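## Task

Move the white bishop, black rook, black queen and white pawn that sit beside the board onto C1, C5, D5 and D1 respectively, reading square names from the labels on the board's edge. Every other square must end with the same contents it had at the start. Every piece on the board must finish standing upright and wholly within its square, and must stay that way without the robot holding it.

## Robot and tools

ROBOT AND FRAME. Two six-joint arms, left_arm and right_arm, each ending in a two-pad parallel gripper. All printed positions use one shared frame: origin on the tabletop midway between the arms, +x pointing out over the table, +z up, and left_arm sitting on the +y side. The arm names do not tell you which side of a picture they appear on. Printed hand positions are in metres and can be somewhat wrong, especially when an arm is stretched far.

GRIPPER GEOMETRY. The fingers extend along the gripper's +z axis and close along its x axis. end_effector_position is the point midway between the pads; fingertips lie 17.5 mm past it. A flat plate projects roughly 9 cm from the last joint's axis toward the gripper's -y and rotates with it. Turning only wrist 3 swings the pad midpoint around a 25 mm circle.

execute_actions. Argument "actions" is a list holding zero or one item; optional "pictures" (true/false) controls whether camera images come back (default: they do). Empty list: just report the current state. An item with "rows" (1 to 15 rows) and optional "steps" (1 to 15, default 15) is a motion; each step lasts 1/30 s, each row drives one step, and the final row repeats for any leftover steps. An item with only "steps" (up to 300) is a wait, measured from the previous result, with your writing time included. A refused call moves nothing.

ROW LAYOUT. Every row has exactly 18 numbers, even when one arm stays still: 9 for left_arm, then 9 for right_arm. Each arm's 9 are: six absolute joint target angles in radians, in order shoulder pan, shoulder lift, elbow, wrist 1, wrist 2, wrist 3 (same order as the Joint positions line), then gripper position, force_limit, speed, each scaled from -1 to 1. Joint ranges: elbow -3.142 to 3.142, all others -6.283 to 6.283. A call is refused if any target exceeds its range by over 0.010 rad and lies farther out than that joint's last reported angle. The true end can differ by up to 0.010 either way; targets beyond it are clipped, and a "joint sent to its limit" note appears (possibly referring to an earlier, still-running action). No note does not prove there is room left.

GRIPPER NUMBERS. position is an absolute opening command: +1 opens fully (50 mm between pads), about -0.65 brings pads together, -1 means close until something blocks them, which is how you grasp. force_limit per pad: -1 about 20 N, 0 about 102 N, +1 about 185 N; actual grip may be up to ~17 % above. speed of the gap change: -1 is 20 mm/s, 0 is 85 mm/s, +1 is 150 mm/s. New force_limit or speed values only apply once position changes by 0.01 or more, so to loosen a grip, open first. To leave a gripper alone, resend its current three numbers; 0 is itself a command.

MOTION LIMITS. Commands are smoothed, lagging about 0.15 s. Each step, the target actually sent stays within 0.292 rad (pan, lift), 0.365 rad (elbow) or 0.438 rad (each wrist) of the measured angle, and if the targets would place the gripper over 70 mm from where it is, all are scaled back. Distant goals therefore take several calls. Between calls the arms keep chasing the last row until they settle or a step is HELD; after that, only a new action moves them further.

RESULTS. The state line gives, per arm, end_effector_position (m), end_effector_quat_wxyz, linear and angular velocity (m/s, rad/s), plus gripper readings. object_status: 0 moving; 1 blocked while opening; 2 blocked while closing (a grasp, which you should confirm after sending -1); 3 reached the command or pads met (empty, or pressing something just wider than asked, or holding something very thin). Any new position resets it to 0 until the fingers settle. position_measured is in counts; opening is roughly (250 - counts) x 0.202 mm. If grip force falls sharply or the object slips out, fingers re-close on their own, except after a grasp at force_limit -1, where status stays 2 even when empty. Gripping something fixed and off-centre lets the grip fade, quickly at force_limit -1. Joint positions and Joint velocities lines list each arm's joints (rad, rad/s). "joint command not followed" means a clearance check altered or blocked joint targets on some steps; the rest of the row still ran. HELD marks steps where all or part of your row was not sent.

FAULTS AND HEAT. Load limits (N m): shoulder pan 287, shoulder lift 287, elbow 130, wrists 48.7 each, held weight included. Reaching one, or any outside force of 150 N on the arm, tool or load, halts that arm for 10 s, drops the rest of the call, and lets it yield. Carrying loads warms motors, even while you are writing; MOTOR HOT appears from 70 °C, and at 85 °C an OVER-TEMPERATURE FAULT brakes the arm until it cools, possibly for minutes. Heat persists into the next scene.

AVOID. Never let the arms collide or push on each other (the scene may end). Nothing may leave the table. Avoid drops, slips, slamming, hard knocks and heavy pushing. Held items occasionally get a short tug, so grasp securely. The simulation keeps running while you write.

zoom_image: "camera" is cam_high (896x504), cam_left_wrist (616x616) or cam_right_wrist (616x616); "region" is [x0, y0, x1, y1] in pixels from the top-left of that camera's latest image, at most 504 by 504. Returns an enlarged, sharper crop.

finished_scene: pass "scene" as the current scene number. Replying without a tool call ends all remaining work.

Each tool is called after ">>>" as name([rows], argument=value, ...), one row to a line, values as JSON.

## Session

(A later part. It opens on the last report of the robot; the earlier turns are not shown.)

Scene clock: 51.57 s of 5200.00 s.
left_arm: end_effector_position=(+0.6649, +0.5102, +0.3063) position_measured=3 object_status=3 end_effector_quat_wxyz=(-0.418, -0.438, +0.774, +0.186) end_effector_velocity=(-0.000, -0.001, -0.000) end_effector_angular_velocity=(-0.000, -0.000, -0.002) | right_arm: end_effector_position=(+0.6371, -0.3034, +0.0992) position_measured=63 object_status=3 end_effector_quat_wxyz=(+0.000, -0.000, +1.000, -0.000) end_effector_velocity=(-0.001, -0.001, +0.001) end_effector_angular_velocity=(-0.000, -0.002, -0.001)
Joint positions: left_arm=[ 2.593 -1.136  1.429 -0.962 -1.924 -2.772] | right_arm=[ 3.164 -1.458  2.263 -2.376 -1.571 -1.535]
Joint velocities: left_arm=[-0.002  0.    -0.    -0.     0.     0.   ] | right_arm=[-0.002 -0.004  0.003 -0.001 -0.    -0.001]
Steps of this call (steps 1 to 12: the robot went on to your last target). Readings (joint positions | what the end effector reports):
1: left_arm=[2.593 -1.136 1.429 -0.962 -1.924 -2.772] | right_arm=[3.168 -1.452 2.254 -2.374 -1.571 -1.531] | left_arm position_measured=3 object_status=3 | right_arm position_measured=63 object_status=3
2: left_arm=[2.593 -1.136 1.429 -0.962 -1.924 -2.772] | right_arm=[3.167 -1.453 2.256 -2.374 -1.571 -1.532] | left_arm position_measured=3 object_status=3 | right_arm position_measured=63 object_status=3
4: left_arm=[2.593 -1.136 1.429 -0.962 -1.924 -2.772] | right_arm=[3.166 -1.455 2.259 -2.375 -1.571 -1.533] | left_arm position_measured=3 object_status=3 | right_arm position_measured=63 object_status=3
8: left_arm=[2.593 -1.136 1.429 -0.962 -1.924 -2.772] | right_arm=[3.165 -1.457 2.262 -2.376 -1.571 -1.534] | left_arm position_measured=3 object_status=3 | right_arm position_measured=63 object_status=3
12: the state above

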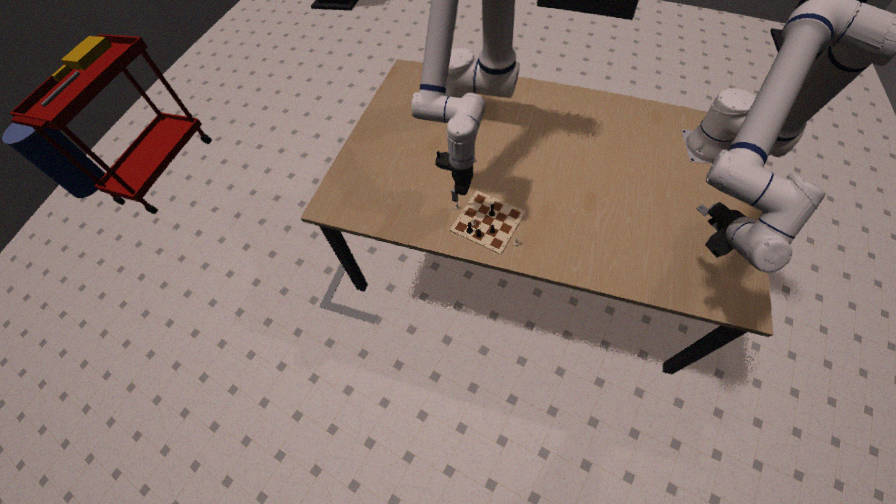

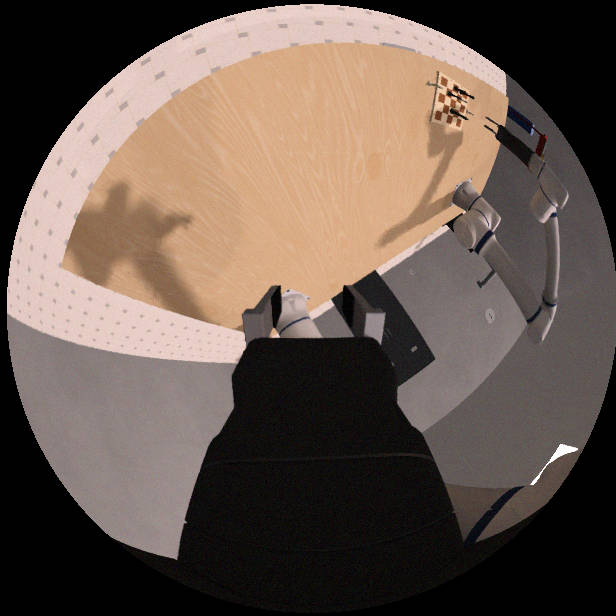

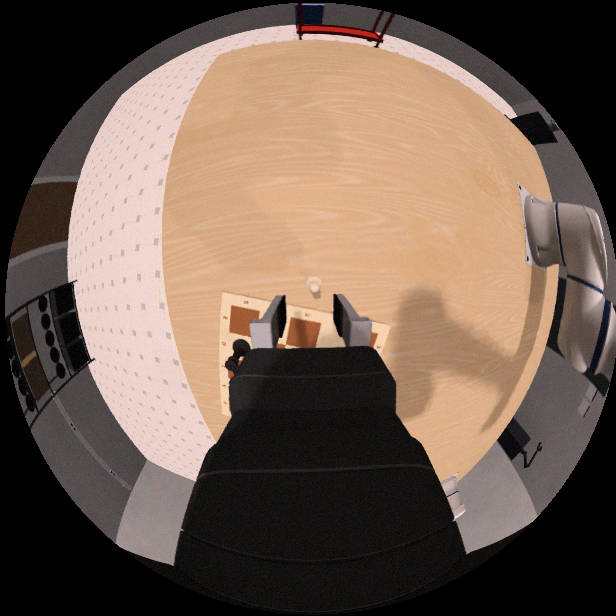

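>>> execute_actions([
  {"rows":[[2.593,-1.136,1.429,-0.962,-1.924,-2.772,1,0,0,3.164,-1.3399,2.3191,-2.55,-1.571,-1.535,0.6,0.5,0]]},
])

>>> execute_actions([
  {"rows":[[2.593,-1.136,1.429,-0.962,-1.924,-2.772,1,0,0,3.164,-1.3399,2.3191,-2.55,-1.571,-1.535,-1,0.5,0.4]]},
], pictures=false)

>>> execute_actions([
  {"rows":[[2.593,-1.136,1.429,-0.962,-1.924,-2.772,1,0,0,3.164,-1.41,2.3,-2.461,-1.571,-1.535,-1,0.5,0.4]]},
], pictures=false)

>>> execute_actions([
  {"rows":[[2.593,-1.136,1.429,-0.962,-1.924,-2.772,1,0,0,3.373,-1.41,2.306,-2.467,-1.571,-1.326,-1,0.5,0.4]]},
], pictures=false)

>>> execute_actions([
  {"rows":[[2.593,-1.136,1.429,-0.962,-1.924,-2.772,1,0,0,3.373,-1.3586,2.324,-2.536,-1.571,-1.326,-1,0.5,0.4]]},
])

Scene clock: 58.57 s of 5200.00 s.
left_arm: end_effector_position=(+0.6649, +0.5102, +0.3063) position_measured=3 object_status=3 end_effector_quat_wxyz=(-0.418, -0.438, +0.774, +0.186) end_effector_velocity=(+0.000, -0.000, -0.002) end_effector_angular_velocity=(+0.001, +0.002, +0.000) | right_arm: end_effector_position=(+0.6314, -0.3039, +0.0268) position_measured=63 object_status=3 end_effector_quat_wxyz=(+0.000, -0.000, +1.000, -0.000) end_effector_velocity=(-0.003, +0.000, -0.018) end_effector_angular_velocity=(+0.000, +0.000, +0.000)
Joint positions: left_arm=[ 2.593 -1.136  1.429 -0.962 -1.924 -2.772] | right_arm=[ 3.164 -1.344  2.317 -2.544 -1.571 -1.535]
Joint velocities: left_arm=[-0.     0.002  0.    -0.001 -0.    -0.001] | right_arm=[ 0.     0.03   0.013 -0.043  0.    -0.   ]
Steps of this call (steps 1 to 30: the robot went on to your last target; steps 31 to 100: nothing new was sent; then 3.17 s passed at rest; steps 101 to 115: all 15 steps of this action). Readings (joint positions | what the end effector reports):
101: left_arm=[2.593 -1.136 1.429 -0.962 -1.924 -2.772] | right_arm=[3.164 -1.458 2.263 -2.376 -1.571 -1.535] | left_arm position_measured=3 object_status=3 | right_arm position_measured=63 object_status=3
102: left_arm=[2.593 -1.136 1.429 -0.962 -1.924 -2.772] | right_arm=[3.164 -1.448 2.267 -2.393 -1.571 -1.535] | left_arm position_measured=3 object_status=3 | right_arm position_measured=63 object_status=3
104: left_arm=[2.593 -1.136 1.429 -0.962 -1.924 -2.772] | right_arm=[3.164 -1.406 2.289 -2.452 -1.571 -1.535] | left_arm position_measured=3 object_status=3 | right_arm position_measured=63 object_status=3
108: left_arm=[2.593 -1.136 1.429 -0.962 -1.924 -2.772] | right_arm=[3.164 -1.363 2.308 -2.515 -1.571 -1.535] | left_arm position_measured=3 object_status=3 | right_arm position_measured=63 object_status=3
115: the state above

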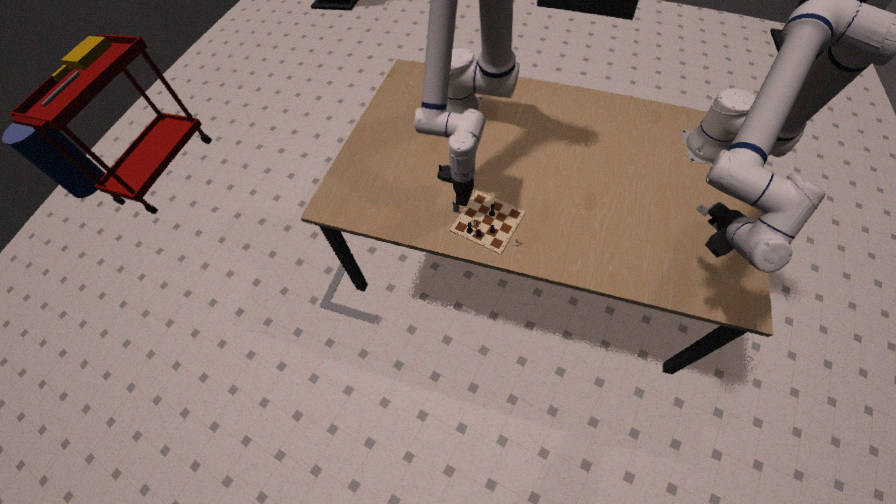

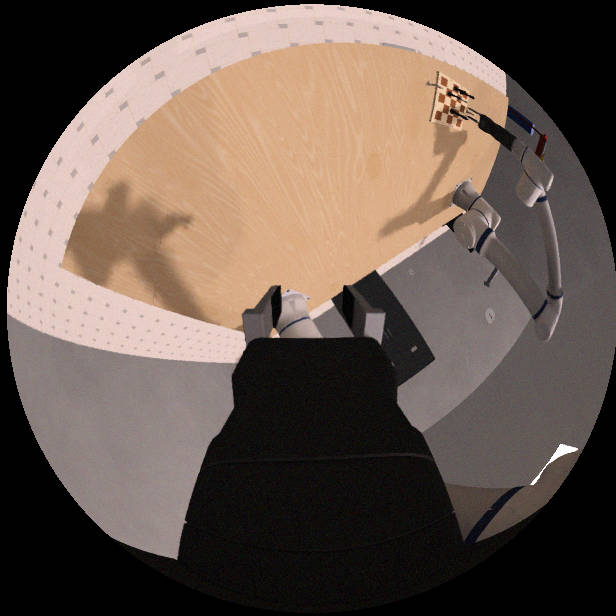

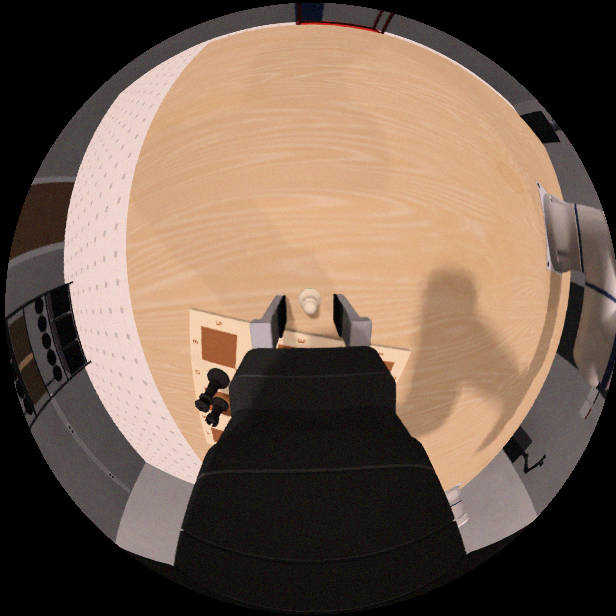

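Scene clock: 59.07 s of 5200.00 s.
left_arm: end_effector_position=(+0.6649, +0.5102, +0.3063) position_measured=3 object_status=3 end_effector_quat_wxyz=(-0.418, -0.438, +0.774, +0.186) end_effector_velocity=(+0.000, -0.001, +0.000) end_effector_angular_velocity=(-0.000, +0.000, -0.001) | right_arm: end_effector_position=(+0.6310, -0.3038, +0.0245) position_measured=211 object_status=2 end_effector_quat_wxyz=(+0.000, -0.000, +1.000, -0.000) end_effector_velocity=(-0.000, -0.000, -0.000) end_effector_angular_velocity=(-0.001, -0.000, -0.001)
Joint positions: left_arm=[ 2.593 -1.136  1.429 -0.962 -1.924 -2.772] | right_arm=[ 3.164 -1.34   2.319 -2.55  -1.571 -1.535]
Joint velocities: left_arm=[-0.001  0.001 -0.001  0.001 -0.     0.   ] | right_arm=[-0.     0.     0.    -0.001 -0.001  0.001]
Steps of this call (steps 1 to 15: all 15 steps of this action). Readings (joint positions | what the end effector reports):
1: left_arm=[2.593 -1.136 1.429 -0.962 -1.924 -2.772] | right_arm=[3.164 -1.343 2.318 -2.546 -1.571 -1.535] | left_arm position_measured=3 object_status=3 | right_arm position_measured=67 object_status=0
2: left_arm=[2.593 -1.136 1.429 -0.962 -1.924 -2.772] | right_arm=[3.164 -1.342 2.318 -2.547 -1.571 -1.535] | left_arm position_measured=3 object_status=3 | right_arm position_measured=85 object_status=0
4: left_arm=[2.593 -1.136 1.429 -0.962 -1.924 -2.772] | right_arm=[3.164 -1.341 2.318 -2.548 -1.571 -1.535] | left_arm position_measured=3 object_status=3 | right_arm position_measured=122 object_status=0
8: left_arm=[2.593 -1.136 1.429 -0.962 -1.924 -2.772] | right_arm=[3.164 -1.340 2.319 -2.549 -1.571 -1.535] | left_arm position_measured=3 object_status=3 | right_arm position_measured=195 object_status=0
15: the state above

Scene clock: 59.57 s of 5200.00 s.
left_arm: end_effector_position=(+0.6649, +0.5102, +0.3063) position_measured=3 object_status=3 end_effector_quat_wxyz=(-0.418, -0.438, +0.774, +0.186) end_effector_velocity=(-0.000, -0.001, +0.000) end_effector_angular_velocity=(-0.000, -0.001, -0.001) | right_arm: end_effector_position=(+0.6298, -0.3038, +0.0619) position_measured=211 object_status=2 end_effector_quat_wxyz=(+0.000, -0.000, +1.000, -0.000) end_effector_velocity=(-0.000, -0.000, +0.009) end_effector_angular_velocity=(-0.001, -0.001, -0.001)
Joint positions: left_arm=[ 2.593 -1.136  1.429 -0.962 -1.924 -2.772] | right_arm=[ 3.164 -1.408  2.301 -2.464 -1.571 -1.535]
Joint velocities: left_arm=[-0.001 -0.    -0.    -0.    -0.     0.   ] | right_arm=[-0.    -0.016 -0.005  0.02  -0.001  0.001]
Steps of this call (steps 1 to 15: all 15 steps of this action). Readings (joint positions | what the end effector reports):
1: left_arm=[2.593 -1.136 1.429 -0.962 -1.924 -2.772] | right_arm=[3.164 -1.340 2.319 -2.550 -1.571 -1.535] | left_arm position_measured=3 object_status=3 | right_arm position_measured=211 object_status=2
2: left_arm=[2.593 -1.136 1.429 -0.962 -1.924 -2.772] | right_arm=[3.164 -1.350 2.317 -2.537 -1.571 -1.535] | left_arm position_measured=3 object_status=3 | right_arm position_measured=211 object_status=2
4: left_arm=[2.593 -1.136 1.429 -0.962 -1.924 -2.772] | right_arm=[3.164 -1.375 2.309 -2.506 -1.571 -1.535] | left_arm position_measured=3 object_status=3 | right_arm position_measured=211 object_status=2
8: left_arm=[2.593 -1.136 1.429 -0.962 -1.924 -2.772] | right_arm=[3.164 -1.398 2.303 -2.477 -1.571 -1.535] | left_arm position_measured=3 object_status=3 | right_arm position_measured=211 object_status=2
15: the state above

Scene clock: 60.07 s of 5200.00 s.
left_arm: end_effector_position=(+0.6649, +0.5102, +0.3063) position_measured=3 object_status=3 end_effector_quat_wxyz=(-0.418, -0.438, +0.774, +0.186) end_effector_velocity=(+0.001, -0.002, +0.002) end_effector_angular_velocity=(-0.001, -0.004, -0.002) | right_arm: end_effector_position=(+0.5775, -0.1968, +0.0610) position_measured=211 object_status=2 end_effector_quat_wxyz=(+0.000, -0.000, +1.000, -0.000) end_effector_velocity=(-0.029, +0.047, +0.000) end_effector_angular_velocity=(-0.001, -0.002, +0.000)
Joint positions: left_arm=[ 2.593 -1.136  1.429 -0.962 -1.924 -2.772] | right_arm=[ 3.361 -1.41   2.306 -2.467 -1.571 -1.338]
Joint velocities: left_arm=[-0.002 -0.001 -0.003 -0.     0.    -0.   ] | right_arm=[ 0.091 -0.003  0.004 -0.002 -0.001  0.091]
Steps of this call (steps 1 to 15: all 15 steps of this action). Readings (joint positions | what the end effector reports):
1: left_arm=[2.593 -1.136 1.429 -0.962 -1.924 -2.772] | right_arm=[3.164 -1.408 2.300 -2.463 -1.571 -1.535] | left_arm position_measured=3 object_status=3 | right_arm position_measured=211 object_status=2
2: left_arm=[2.593 -1.136 1.429 -0.962 -1.924 -2.772] | right_arm=[3.174 -1.409 2.300 -2.463 -1.571 -1.524] | left_arm position_measured=3 object_status=3 | right_arm position_measured=211 object_status=2
4: left_arm=[2.593 -1.136 1.429 -0.962 -1.924 -2.772] | right_arm=[3.218 -1.409 2.301 -2.463 -1.571 -1.481] | left_arm position_measured=3 object_status=3 | right_arm position_measured=211 object_status=2
8: left_arm=[2.593 -1.136 1.429 -0.962 -1.924 -2.772] | right_arm=[3.300 -1.410 2.304 -2.465 -1.571 -1.399] | left_arm position_measured=3 object_status=3 | right_arm position_measured=211 object_status=2
15: the state above

Scene clock: 60.57 s of 5200.00 s.
left_arm: end_effector_position=(+0.6649, +0.5102, +0.3063) position_measured=3 object_status=3 end_effector_quat_wxyz=(-0.418, -0.438, +0.774, +0.186) end_effector_velocity=(-0.000, -0.001, +0.000) end_effector_angular_velocity=(-0.000, +0.000, -0.001) | right_arm: end_effector_position=(+0.5730, -0.1911, +0.0322) position_measured=211 object_status=2 end_effector_quat_wxyz=(-0.000, -0.000, +1.000, -0.000) end_effector_velocity=(-0.001, +0.001, -0.007) end_effector_angular_velocity=(-0.001, +0.000, +0.000)
Joint positions: left_arm=[ 2.593 -1.136  1.429 -0.962 -1.924 -2.772] | right_arm=[ 3.373 -1.36   2.323 -2.534 -1.571 -1.326]
Joint velocities: left_arm=[-0.001 -0.     0.     0.    -0.     0.   ] | right_arm=[ 0.002  0.011  0.004 -0.015 -0.001  0.002]
Steps of this call (steps 1 to 15: all 15 steps of this action). Readings (joint positions | what the end effector reports):
1: left_arm=[2.593 -1.136 1.429 -0.962 -1.924 -2.772] | right_arm=[3.364 -1.410 2.306 -2.467 -1.571 -1.335] | left_arm position_measured=3 object_status=3 | right_arm position_measured=211 object_status=2
2: left_arm=[2.593 -1.136 1.429 -0.962 -1.924 -2.772] | right_arm=[3.366 -1.403 2.308 -2.478 -1.571 -1.333] | left_arm position_measured=3 object_status=3 | right_arm position_measured=211 object_status=2
4: left_arm=[2.593 -1.136 1.429 -0.962 -1.924 -2.772] | right_arm=[3.369 -1.384 2.315 -2.502 -1.571 -1.330] | left_arm position_measured=3 object_status=3 | right_arm position_measured=211 object_status=2
8: left_arm=[2.593 -1.136 1.429 -0.962 -1.924 -2.772] | right_arm=[3.371 -1.368 2.321 -2.524 -1.571 -1.328] | left_arm position_measured=3 object_status=3 | right_arm position_measured=211 object_status=2
15: the state above

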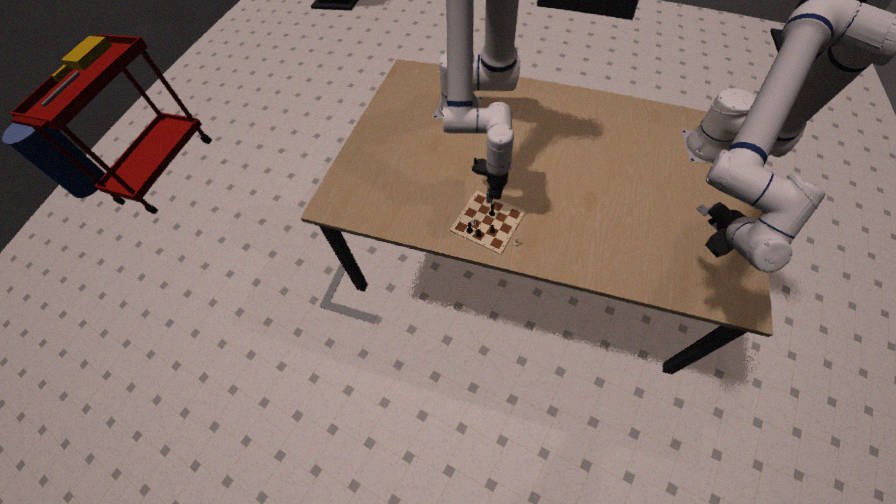

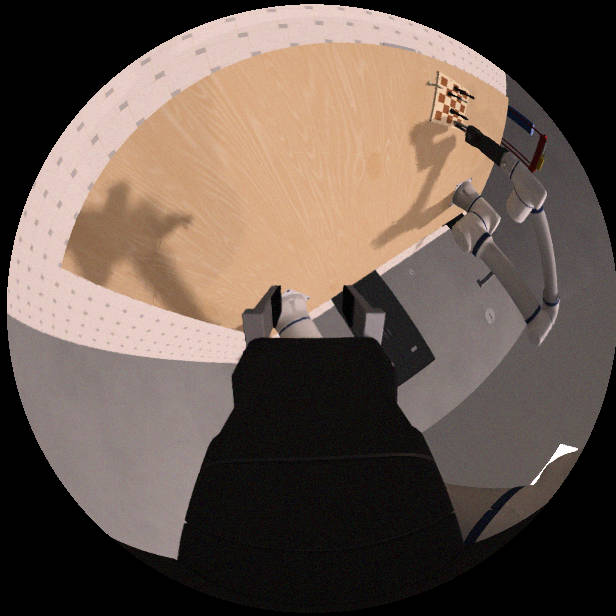

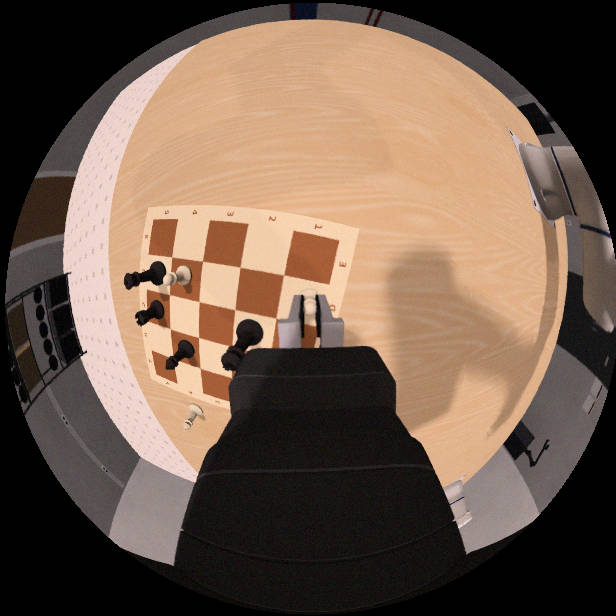

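>>> execute_actions([
  {"rows":[[2.593,-1.136,1.429,-0.962,-1.924,-2.772,1,0,0,3.373,-1.351,2.3135,-2.5333,-1.571,-1.326,-1,0.5,0.4]]},
], pictures=false)

>>> execute_actions([
  {"rows":[[2.593,-1.136,1.429,-0.962,-1.924,-2.772,1,0,0,3.373,-1.351,2.3135,-2.5333,-1.571,-1.326,0.1,0.5,-0.5]]},
], pictures=false)

>>> execute_actions([
  {"rows":[[2.593,-1.136,1.429,-0.962,-1.924,-2.772,1,0,0,3.373,-1.468,2.268,-2.371,-1.571,-1.326,0.1,0.5,0]]},
])

>>> execute_actions([
  {"rows":[[2.593,-1.136,1.429,-0.962,-1.924,-2.772,1,0,0,3.514,-1.167,1.853,-2.257,-1.571,-1.185,0.6,0.5,0]]},
], pictures=false)

>>> execute_actions([
  {"steps":18},
])

Scene clock: 66.80 s of 5200.00 s.
left_arm: end_effector_position=(+0.6649, +0.5102, +0.3063) position_measured=3 object_status=3 end_effector_quat_wxyz=(-0.418, -0.438, +0.774, +0.186) end_effector_velocity=(-0.000, -0.000, +0.000) end_effector_angular_velocity=(-0.000, +0.000, -0.000) | right_arm: end_effector_position=(+0.5785, -0.1895, +0.0313) position_measured=211 object_status=2 end_effector_quat_wxyz=(+0.000, -0.000, +1.000, -0.000) end_effector_velocity=(+0.001, +0.000, +0.000) end_effector_angular_velocity=(+0.000, -0.001, -0.000)
Joint positions: left_arm=[ 2.593 -1.136  1.429 -0.962 -1.924 -2.772] | right_arm=[ 3.373 -1.351  2.314 -2.533 -1.571 -1.326]
Joint velocities: left_arm=[-0. -0.  0.  0. -0.  0.] | right_arm=[ 0.     0.001 -0.002  0.001  0.     0.   ]
Steps of this call (steps 1 to 15: the robot went on to your last target; steps 16 to 90: nothing new was sent; then 2.73 s passed at rest; steps 91 to 105: all 15 steps of this action). Readings (joint positions | what the end effector reports):
91: left_arm=[2.593 -1.136 1.429 -0.962 -1.924 -2.772] | right_arm=[3.373 -1.359 2.324 -2.536 -1.571 -1.326] | left_arm position_measured=3 object_status=3 | right_arm position_measured=211 object_status=2
92: left_arm=[2.593 -1.136 1.429 -0.962 -1.924 -2.772] | right_arm=[3.373 -1.357 2.323 -2.536 -1.571 -1.326] | left_arm position_measured=3 object_status=3 | right_arm position_measured=211 object_status=2
94: left_arm=[2.593 -1.136 1.429 -0.962 -1.924 -2.772] | right_arm=[3.373 -1.355 2.319 -2.535 -1.571 -1.326] | left_arm position_measured=3 object_status=3 | right_arm position_measured=211 object_status=2
98: left_arm=[2.593 -1.136 1.429 -0.962 -1.924 -2.772] | right_arm=[3.373 -1.352 2.315 -2.534 -1.571 -1.326] | left_arm position_measured=3 object_status=3 | right_arm position_measured=211 object_status=2
105: the state above

Scene clock: 67.30 s of 5200.00 s.
left_arm: end_effector_position=(+0.6649, +0.5102, +0.3063) position_measured=3 object_status=3 end_effector_quat_wxyz=(-0.418, -0.438, +0.774, +0.186) end_effector_velocity=(-0.001, +0.000, +0.000) end_effector_angular_velocity=(-0.001, +0.000, -0.001) | right_arm: end_effector_position=(+0.5786, -0.1895, +0.0313) position_measured=138 object_status=0 end_effector_quat_wxyz=(+0.000, -0.000, +1.000, -0.000) end_effector_velocity=(+0.000, -0.000, -0.001) end_effector_angular_velocity=(-0.001, +0.001, +0.000)
Joint positions: left_arm=[ 2.593 -1.136  1.429 -0.962 -1.924 -2.772] | right_arm=[ 3.373 -1.351  2.314 -2.533 -1.571 -1.326]
Joint velocities: left_arm=[-0.    -0.001  0.001  0.001 -0.     0.001] | right_arm=[-0.     0.003 -0.001 -0.    -0.001 -0.   ]
Steps of this call (steps 1 to 15: all 15 steps of this action). Readings (joint positions | what the end effector reports):
1: left_arm=[2.593 -1.136 1.429 -0.962 -1.924 -2.772] | right_arm=[3.373 -1.351 2.314 -2.533 -1.571 -1.326] | left_arm position_measured=3 object_status=3 | right_arm position_measured=209 object_status=0
2: left_arm=[2.593 -1.136 1.429 -0.962 -1.924 -2.772] | right_arm=[3.373 -1.351 2.314 -2.533 -1.571 -1.326] | left_arm position_measured=3 object_status=3 | right_arm position_measured=201 object_status=0
4: left_arm=[2.593 -1.136 1.429 -0.962 -1.924 -2.772] | right_arm=[3.373 -1.351 2.314 -2.533 -1.571 -1.326] | left_arm position_measured=3 object_status=3 | right_arm position_measured=183 object_status=0
8: left_arm=[2.593 -1.136 1.429 -0.962 -1.924 -2.772] | right_arm=[3.373 -1.351 2.314 -2.533 -1.571 -1.326] | left_arm position_measured=3 object_status=3 | right_arm position_measured=149 object_status=0
15: the state above

Scene clock: 67.80 s of 5200.00 s.
left_arm: end_effector_position=(+0.6649, +0.5102, +0.3063) position_measured=3 object_status=3 end_effector_quat_wxyz=(-0.418, -0.438, +0.774, +0.186) end_effector_velocity=(+0.000, +0.000, +0.000) end_effector_angular_velocity=(-0.000, -0.000, +0.000) | right_arm: end_effector_position=(+0.5793, -0.1893, +0.0995) position_measured=138 object_status=3 end_effector_quat_wxyz=(+0.000, -0.000, +1.000, -0.000) end_effector_velocity=(-0.000, -0.001, +0.018) end_effector_angular_velocity=(-0.001, -0.002, -0.001)
Joint positions: left_arm=[ 2.593 -1.136  1.429 -0.962 -1.924 -2.772] | right_arm=[ 3.373 -1.464  2.269 -2.376 -1.571 -1.326]
Joint velocities: left_arm=[ 0.001 -0.     0.    -0.     0.     0.   ] | right_arm=[ 0.    -0.029 -0.012  0.04  -0.002  0.001]
Steps of this call (steps 1 to 15: all 15 steps of this action). Readings (joint positions | what the end effector reports):
1: left_arm=[2.593 -1.136 1.429 -0.962 -1.924 -2.772] | right_arm=[3.373 -1.351 2.313 -2.533 -1.571 -1.326] | left_arm position_measured=3 object_status=3 | right_arm position_measured=138 object_status=3
2: left_arm=[2.593 -1.136 1.429 -0.962 -1.924 -2.772] | right_arm=[3.373 -1.361 2.310 -2.518 -1.571 -1.326] | left_arm position_measured=3 object_status=3 | right_arm position_measured=138 object_status=3
4: left_arm=[2.593 -1.136 1.429 -0.962 -1.924 -2.772] | right_arm=[3.373 -1.404 2.292 -2.461 -1.571 -1.326] | left_arm position_measured=3 object_status=3 | right_arm position_measured=138 object_status=3
8: left_arm=[2.593 -1.136 1.429 -0.962 -1.924 -2.772] | right_arm=[3.373 -1.445 2.277 -2.403 -1.571 -1.326] | left_arm position_measured=3 object_status=3 | right_arm position_measured=138 object_status=3
15: the state above

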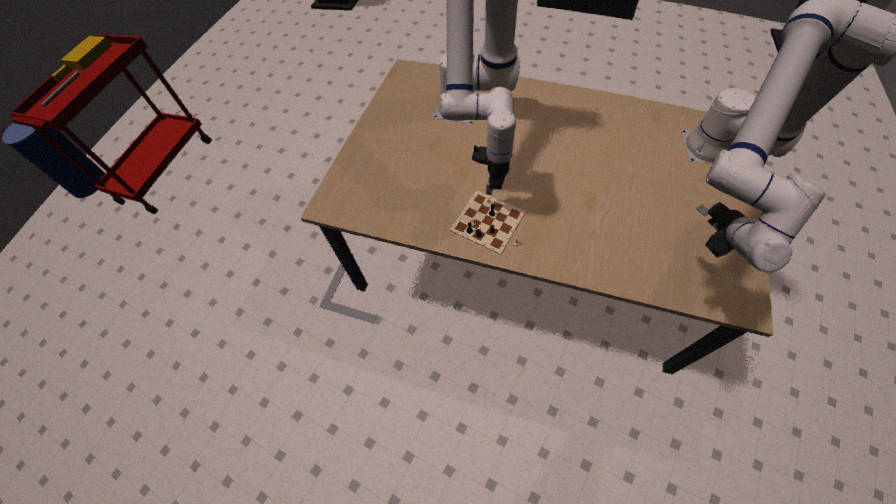

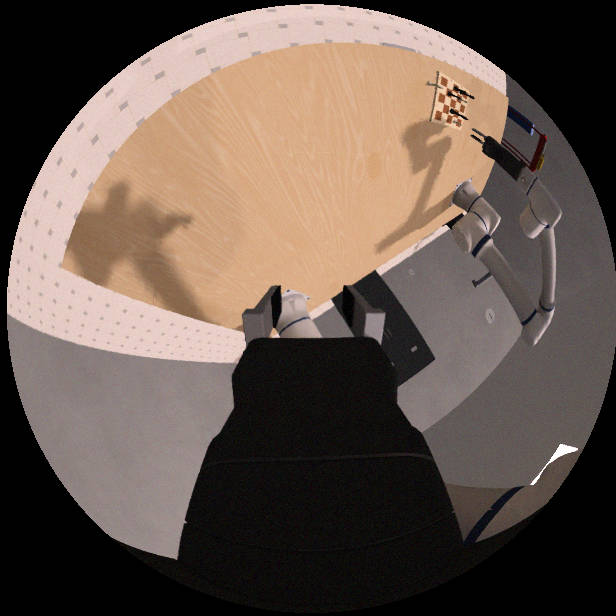

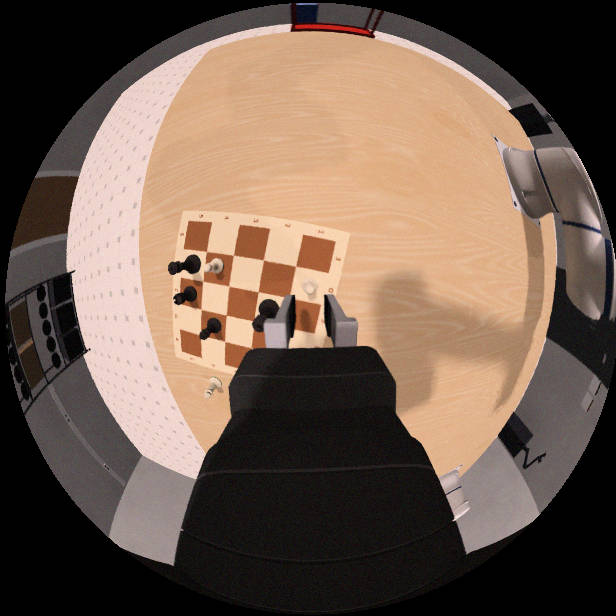

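Scene clock: 68.30 s of 5200.00 s.
left_arm: end_effector_position=(+0.6649, +0.5102, +0.3063) position_measured=3 object_status=3 end_effector_quat_wxyz=(-0.418, -0.438, +0.774, +0.186) end_effector_velocity=(-0.001, -0.001, +0.000) end_effector_angular_velocity=(+0.000, -0.000, -0.001) | right_arm: end_effector_position=(+0.7045, -0.0741, +0.1058) position_measured=63 object_status=3 end_effector_quat_wxyz=(-0.001, -0.000, +1.000, -0.000) end_effector_velocity=(+0.239, +0.270, -0.008) end_effector_angular_velocity=(+0.005, -0.015, +0.002)
Joint positions: left_arm=[ 2.593 -1.136  1.429 -0.962 -1.924 -2.772] | right_arm=[ 3.483 -1.233  1.948 -2.283 -1.571 -1.216]
Joint velocities: left_arm=[-0.001 -0.001  0.001 -0.     0.    -0.   ] | right_arm=[ 0.226  0.478 -0.681  0.187 -0.     0.224]
Steps of this call (steps 1 to 15: all 15 steps of this action). Readings (joint positions | what the end effector reports):
1: left_arm=[2.593 -1.136 1.429 -0.962 -1.924 -2.772] | right_arm=[3.373 -1.465 2.269 -2.375 -1.571 -1.326] | left_arm position_measured=3 object_status=3 | right_arm position_measured=134 object_status=0
2: left_arm=[2.593 -1.136 1.429 -0.962 -1.924 -2.772] | right_arm=[3.378 -1.455 2.256 -2.370 -1.571 -1.321] | left_arm position_measured=3 object_status=3 | right_arm position_measured=120 object_status=0
4: left_arm=[2.593 -1.136 1.429 -0.962 -1.924 -2.772] | right_arm=[3.397 -1.415 2.204 -2.354 -1.571 -1.302] | left_arm position_measured=3 object_status=3 | right_arm position_measured=92 object_status=0
8: left_arm=[2.593 -1.136 1.429 -0.962 -1.924 -2.772] | right_arm=[3.428 -1.349 2.112 -2.328 -1.571 -1.271] | left_arm position_measured=3 object_status=3 | right_arm position_measured=63 object_status=0
15: the state above

Scene clock: 68.90 s of 5200.00 s.
left_arm: end_effector_position=(+0.6649, +0.5102, +0.3063) position_measured=3 object_status=3 end_effector_quat_wxyz=(-0.418, -0.438, +0.774, +0.186) end_effector_velocity=(+0.000, +0.000, -0.001) end_effector_angular_velocity=(+0.001, +0.001, +0.001) | right_arm: end_effector_position=(+0.7360, -0.0361, +0.1036) position_measured=63 object_status=3 end_effector_quat_wxyz=(+0.000, -0.000, +1.000, -0.000) end_effector_velocity=(+0.002, +0.003, -0.001) end_effector_angular_velocity=(+0.000, +0.001, -0.000)
Joint positions: left_arm=[ 2.593 -1.136  1.429 -0.962 -1.924 -2.772] | right_arm=[ 3.514 -1.168  1.854 -2.257 -1.571 -1.185]
Joint velocities: left_arm=[ 0.     0.001  0.     0.    -0.    -0.   ] | right_arm=[ 0.002  0.005 -0.006  0.002  0.     0.002]
Steps of this call (steps 1 to 18: the robot went on to your last target). Readings (joint positions | what the end effector reports):
1: left_arm=[2.593 -1.136 1.429 -0.962 -1.924 -2.772] | right_arm=[3.490 -1.218 1.926 -2.277 -1.571 -1.209] | left_arm position_measured=3 object_status=3 | right_arm position_measured=63 object_status=3
2: left_arm=[2.593 -1.136 1.429 -0.962 -1.924 -2.772] | right_arm=[3.495 -1.207 1.909 -2.273 -1.571 -1.204] | left_arm position_measured=3 object_status=3 | right_arm position_measured=63 object_status=3
4: left_arm=[2.593 -1.136 1.429 -0.962 -1.924 -2.772] | right_arm=[3.503 -1.191 1.887 -2.266 -1.571 -1.196] | left_arm position_measured=3 object_status=3 | right_arm position_measured=63 object_status=3
8: left_arm=[2.593 -1.136 1.429 -0.962 -1.924 -2.772] | right_arm=[3.510 -1.175 1.865 -2.260 -1.571 -1.189] | left_arm position_measured=3 object_status=3 | right_arm position_measured=63 object_status=3
18: the state above

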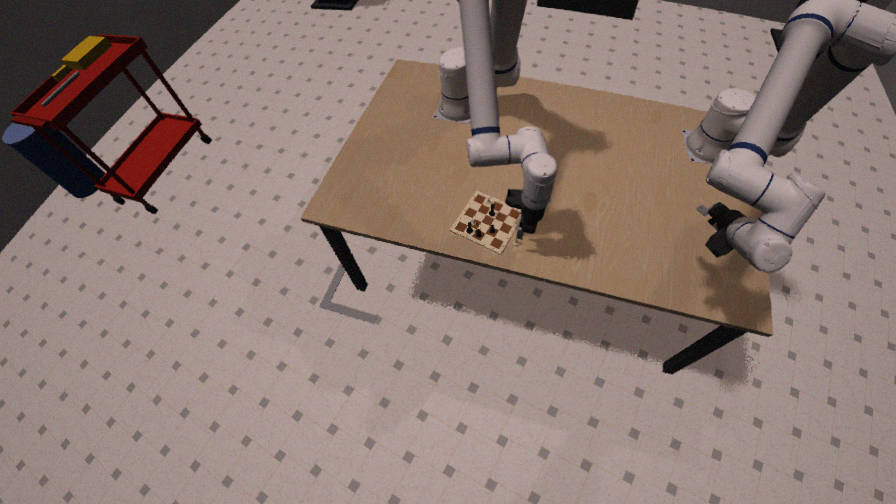

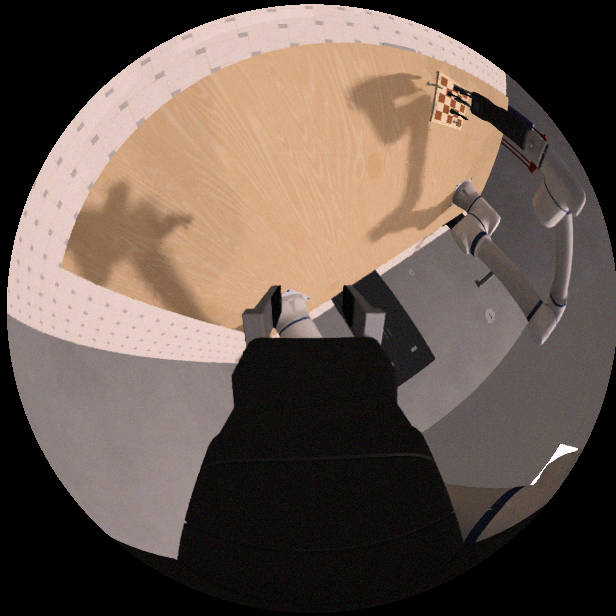

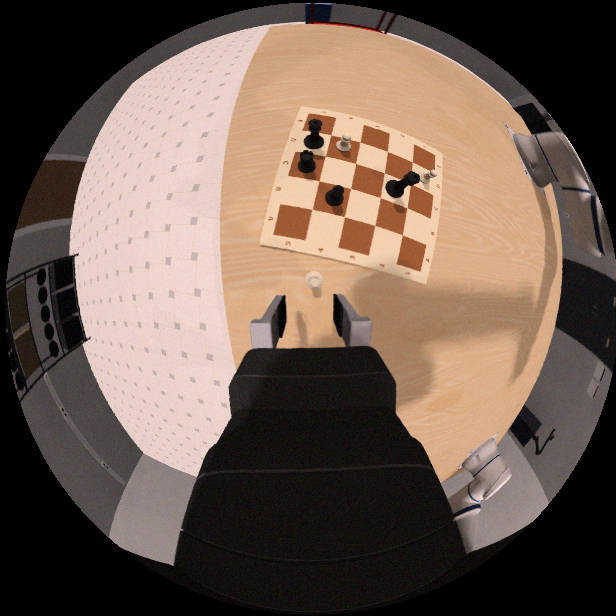

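>>> execute_actions([
  {"rows":[[2.593,-1.136,1.429,-0.962,-1.924,-2.772,1,0,0,3.509,-1.088,1.908,-2.391,-1.571,-1.19,0.6,0.5,0]]},
], pictures=false)

>>> execute_actions([
  {"steps":8},
])

Scene clock: 80.37 s of 5200.00 s.
left_arm: end_effector_position=(+0.6649, +0.5102, +0.3063) position_measured=3 object_status=3 end_effector_quat_wxyz=(-0.418, -0.438, +0.774, +0.186) end_effector_velocity=(+0.000, -0.001, -0.001) end_effector_angular_velocity=(-0.001, +0.000, -0.001) | right_arm: end_effector_position=(+0.7311, -0.0420, +0.0293) position_measured=63 object_status=3 end_effector_quat_wxyz=(+0.000, -0.000, +1.000, -0.000) end_effector_velocity=(-0.002, -0.002, -0.019) end_effector_angular_velocity=(-0.001, +0.001, -0.001)
Joint positions: left_arm=[ 2.593 -1.136  1.429 -0.962 -1.924 -2.772] | right_arm=[ 3.509 -1.091  1.906 -2.387 -1.571 -1.19 ]
Joint velocities: left_arm=[-0.001  0.001 -0.    -0.001 -0.001  0.001] | right_arm=[-0.001  0.02   0.013 -0.032 -0.    -0.001]
Steps of this call (steps 1 to 15: the robot went on to your last target; steps 16 to 90: nothing new was sent; then 7.97 s passed at rest; steps 91 to 105: all 15 steps of this action). Readings (joint positions | what the end effector reports):
91: left_arm=[2.593 -1.136 1.429 -0.962 -1.924 -2.772] | right_arm=[3.514 -1.167 1.853 -2.257 -1.571 -1.185] | left_arm position_measured=3 object_status=3 | right_arm position_measured=63 object_status=3
92: left_arm=[2.593 -1.136 1.429 -0.962 -1.924 -2.772] | right_arm=[3.514 -1.158 1.858 -2.274 -1.571 -1.185] | left_arm position_measured=3 object_status=3 | right_arm position_measured=63 object_status=3
94: left_arm=[2.593 -1.136 1.429 -0.962 -1.924 -2.772] | right_arm=[3.512 -1.130 1.880 -2.318 -1.571 -1.187] | left_arm position_measured=3 object_status=3 | right_arm position_measured=63 object_status=3
98: left_arm=[2.593 -1.136 1.429 -0.962 -1.924 -2.772] | right_arm=[3.510 -1.103 1.897 -2.365 -1.571 -1.189] | left_arm position_measured=3 object_status=3 | right_arm position_measured=63 object_status=3
105: the state above

Scene clock: 80.63 s of 5200.00 s.
left_arm: end_effector_position=(+0.6649, +0.5102, +0.3063) position_measured=3 object_status=3 end_effector_quat_wxyz=(-0.418, -0.438, +0.774, +0.186) end_effector_velocity=(-0.000, -0.000, +0.000) end_effector_angular_velocity=(+0.001, +0.000, +0.000) | right_arm: end_effector_position=(+0.7308, -0.0422, +0.0273) position_measured=63 object_status=3 end_effector_quat_wxyz=(+0.000, -0.000, +1.000, -0.000) end_effector_velocity=(-0.000, -0.000, -0.002) end_effector_angular_velocity=(+0.000, +0.000, +0.001)
Joint positions: left_arm=[ 2.593 -1.136  1.429 -0.962 -1.924 -2.772] | right_arm=[ 3.509 -1.088  1.908 -2.39  -1.571 -1.19 ]
Joint velocities: left_arm=[-0.    -0.     0.     0.     0.    -0.001] | right_arm=[-0.     0.003  0.001 -0.004  0.    -0.001]
Steps of this call (steps 1 to 8: the robot went on to your last target). Readings (joint positions | what the end effector reports):
1: left_arm=[2.593 -1.136 1.429 -0.962 -1.924 -2.772] | right_arm=[3.509 -1.090 1.907 -2.388 -1.571 -1.190] | left_arm position_measured=3 object_status=3 | right_arm position_measured=63 object_status=3
2: left_arm=[2.593 -1.136 1.429 -0.962 -1.924 -2.772] | right_arm=[3.509 -1.090 1.907 -2.389 -1.571 -1.190] | left_arm position_measured=3 object_status=3 | right_arm position_measured=63 object_status=3
4: left_arm=[2.593 -1.136 1.429 -0.962 -1.924 -2.772] | right_arm=[3.509 -1.089 1.907 -2.390 -1.571 -1.190] | left_arm position_measured=3 object_status=3 | right_arm position_measured=63 object_status=3
8: the state above

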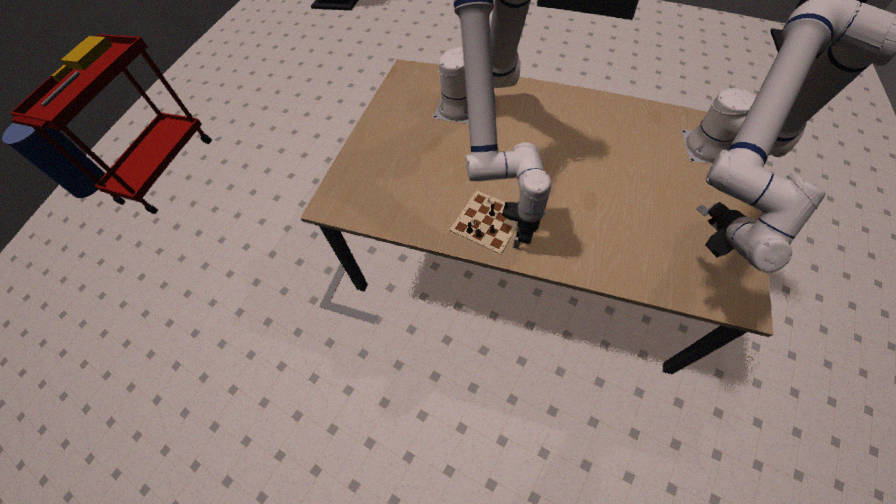

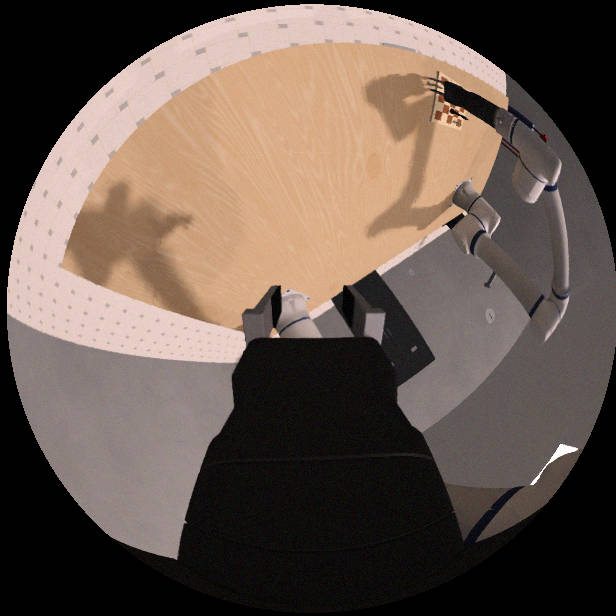

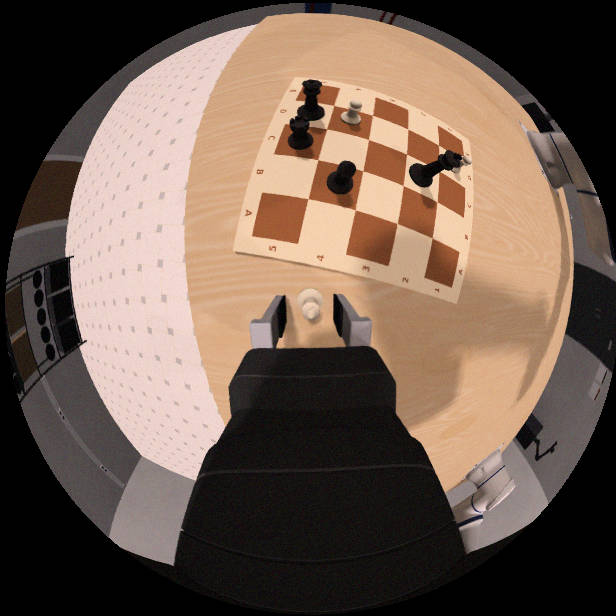

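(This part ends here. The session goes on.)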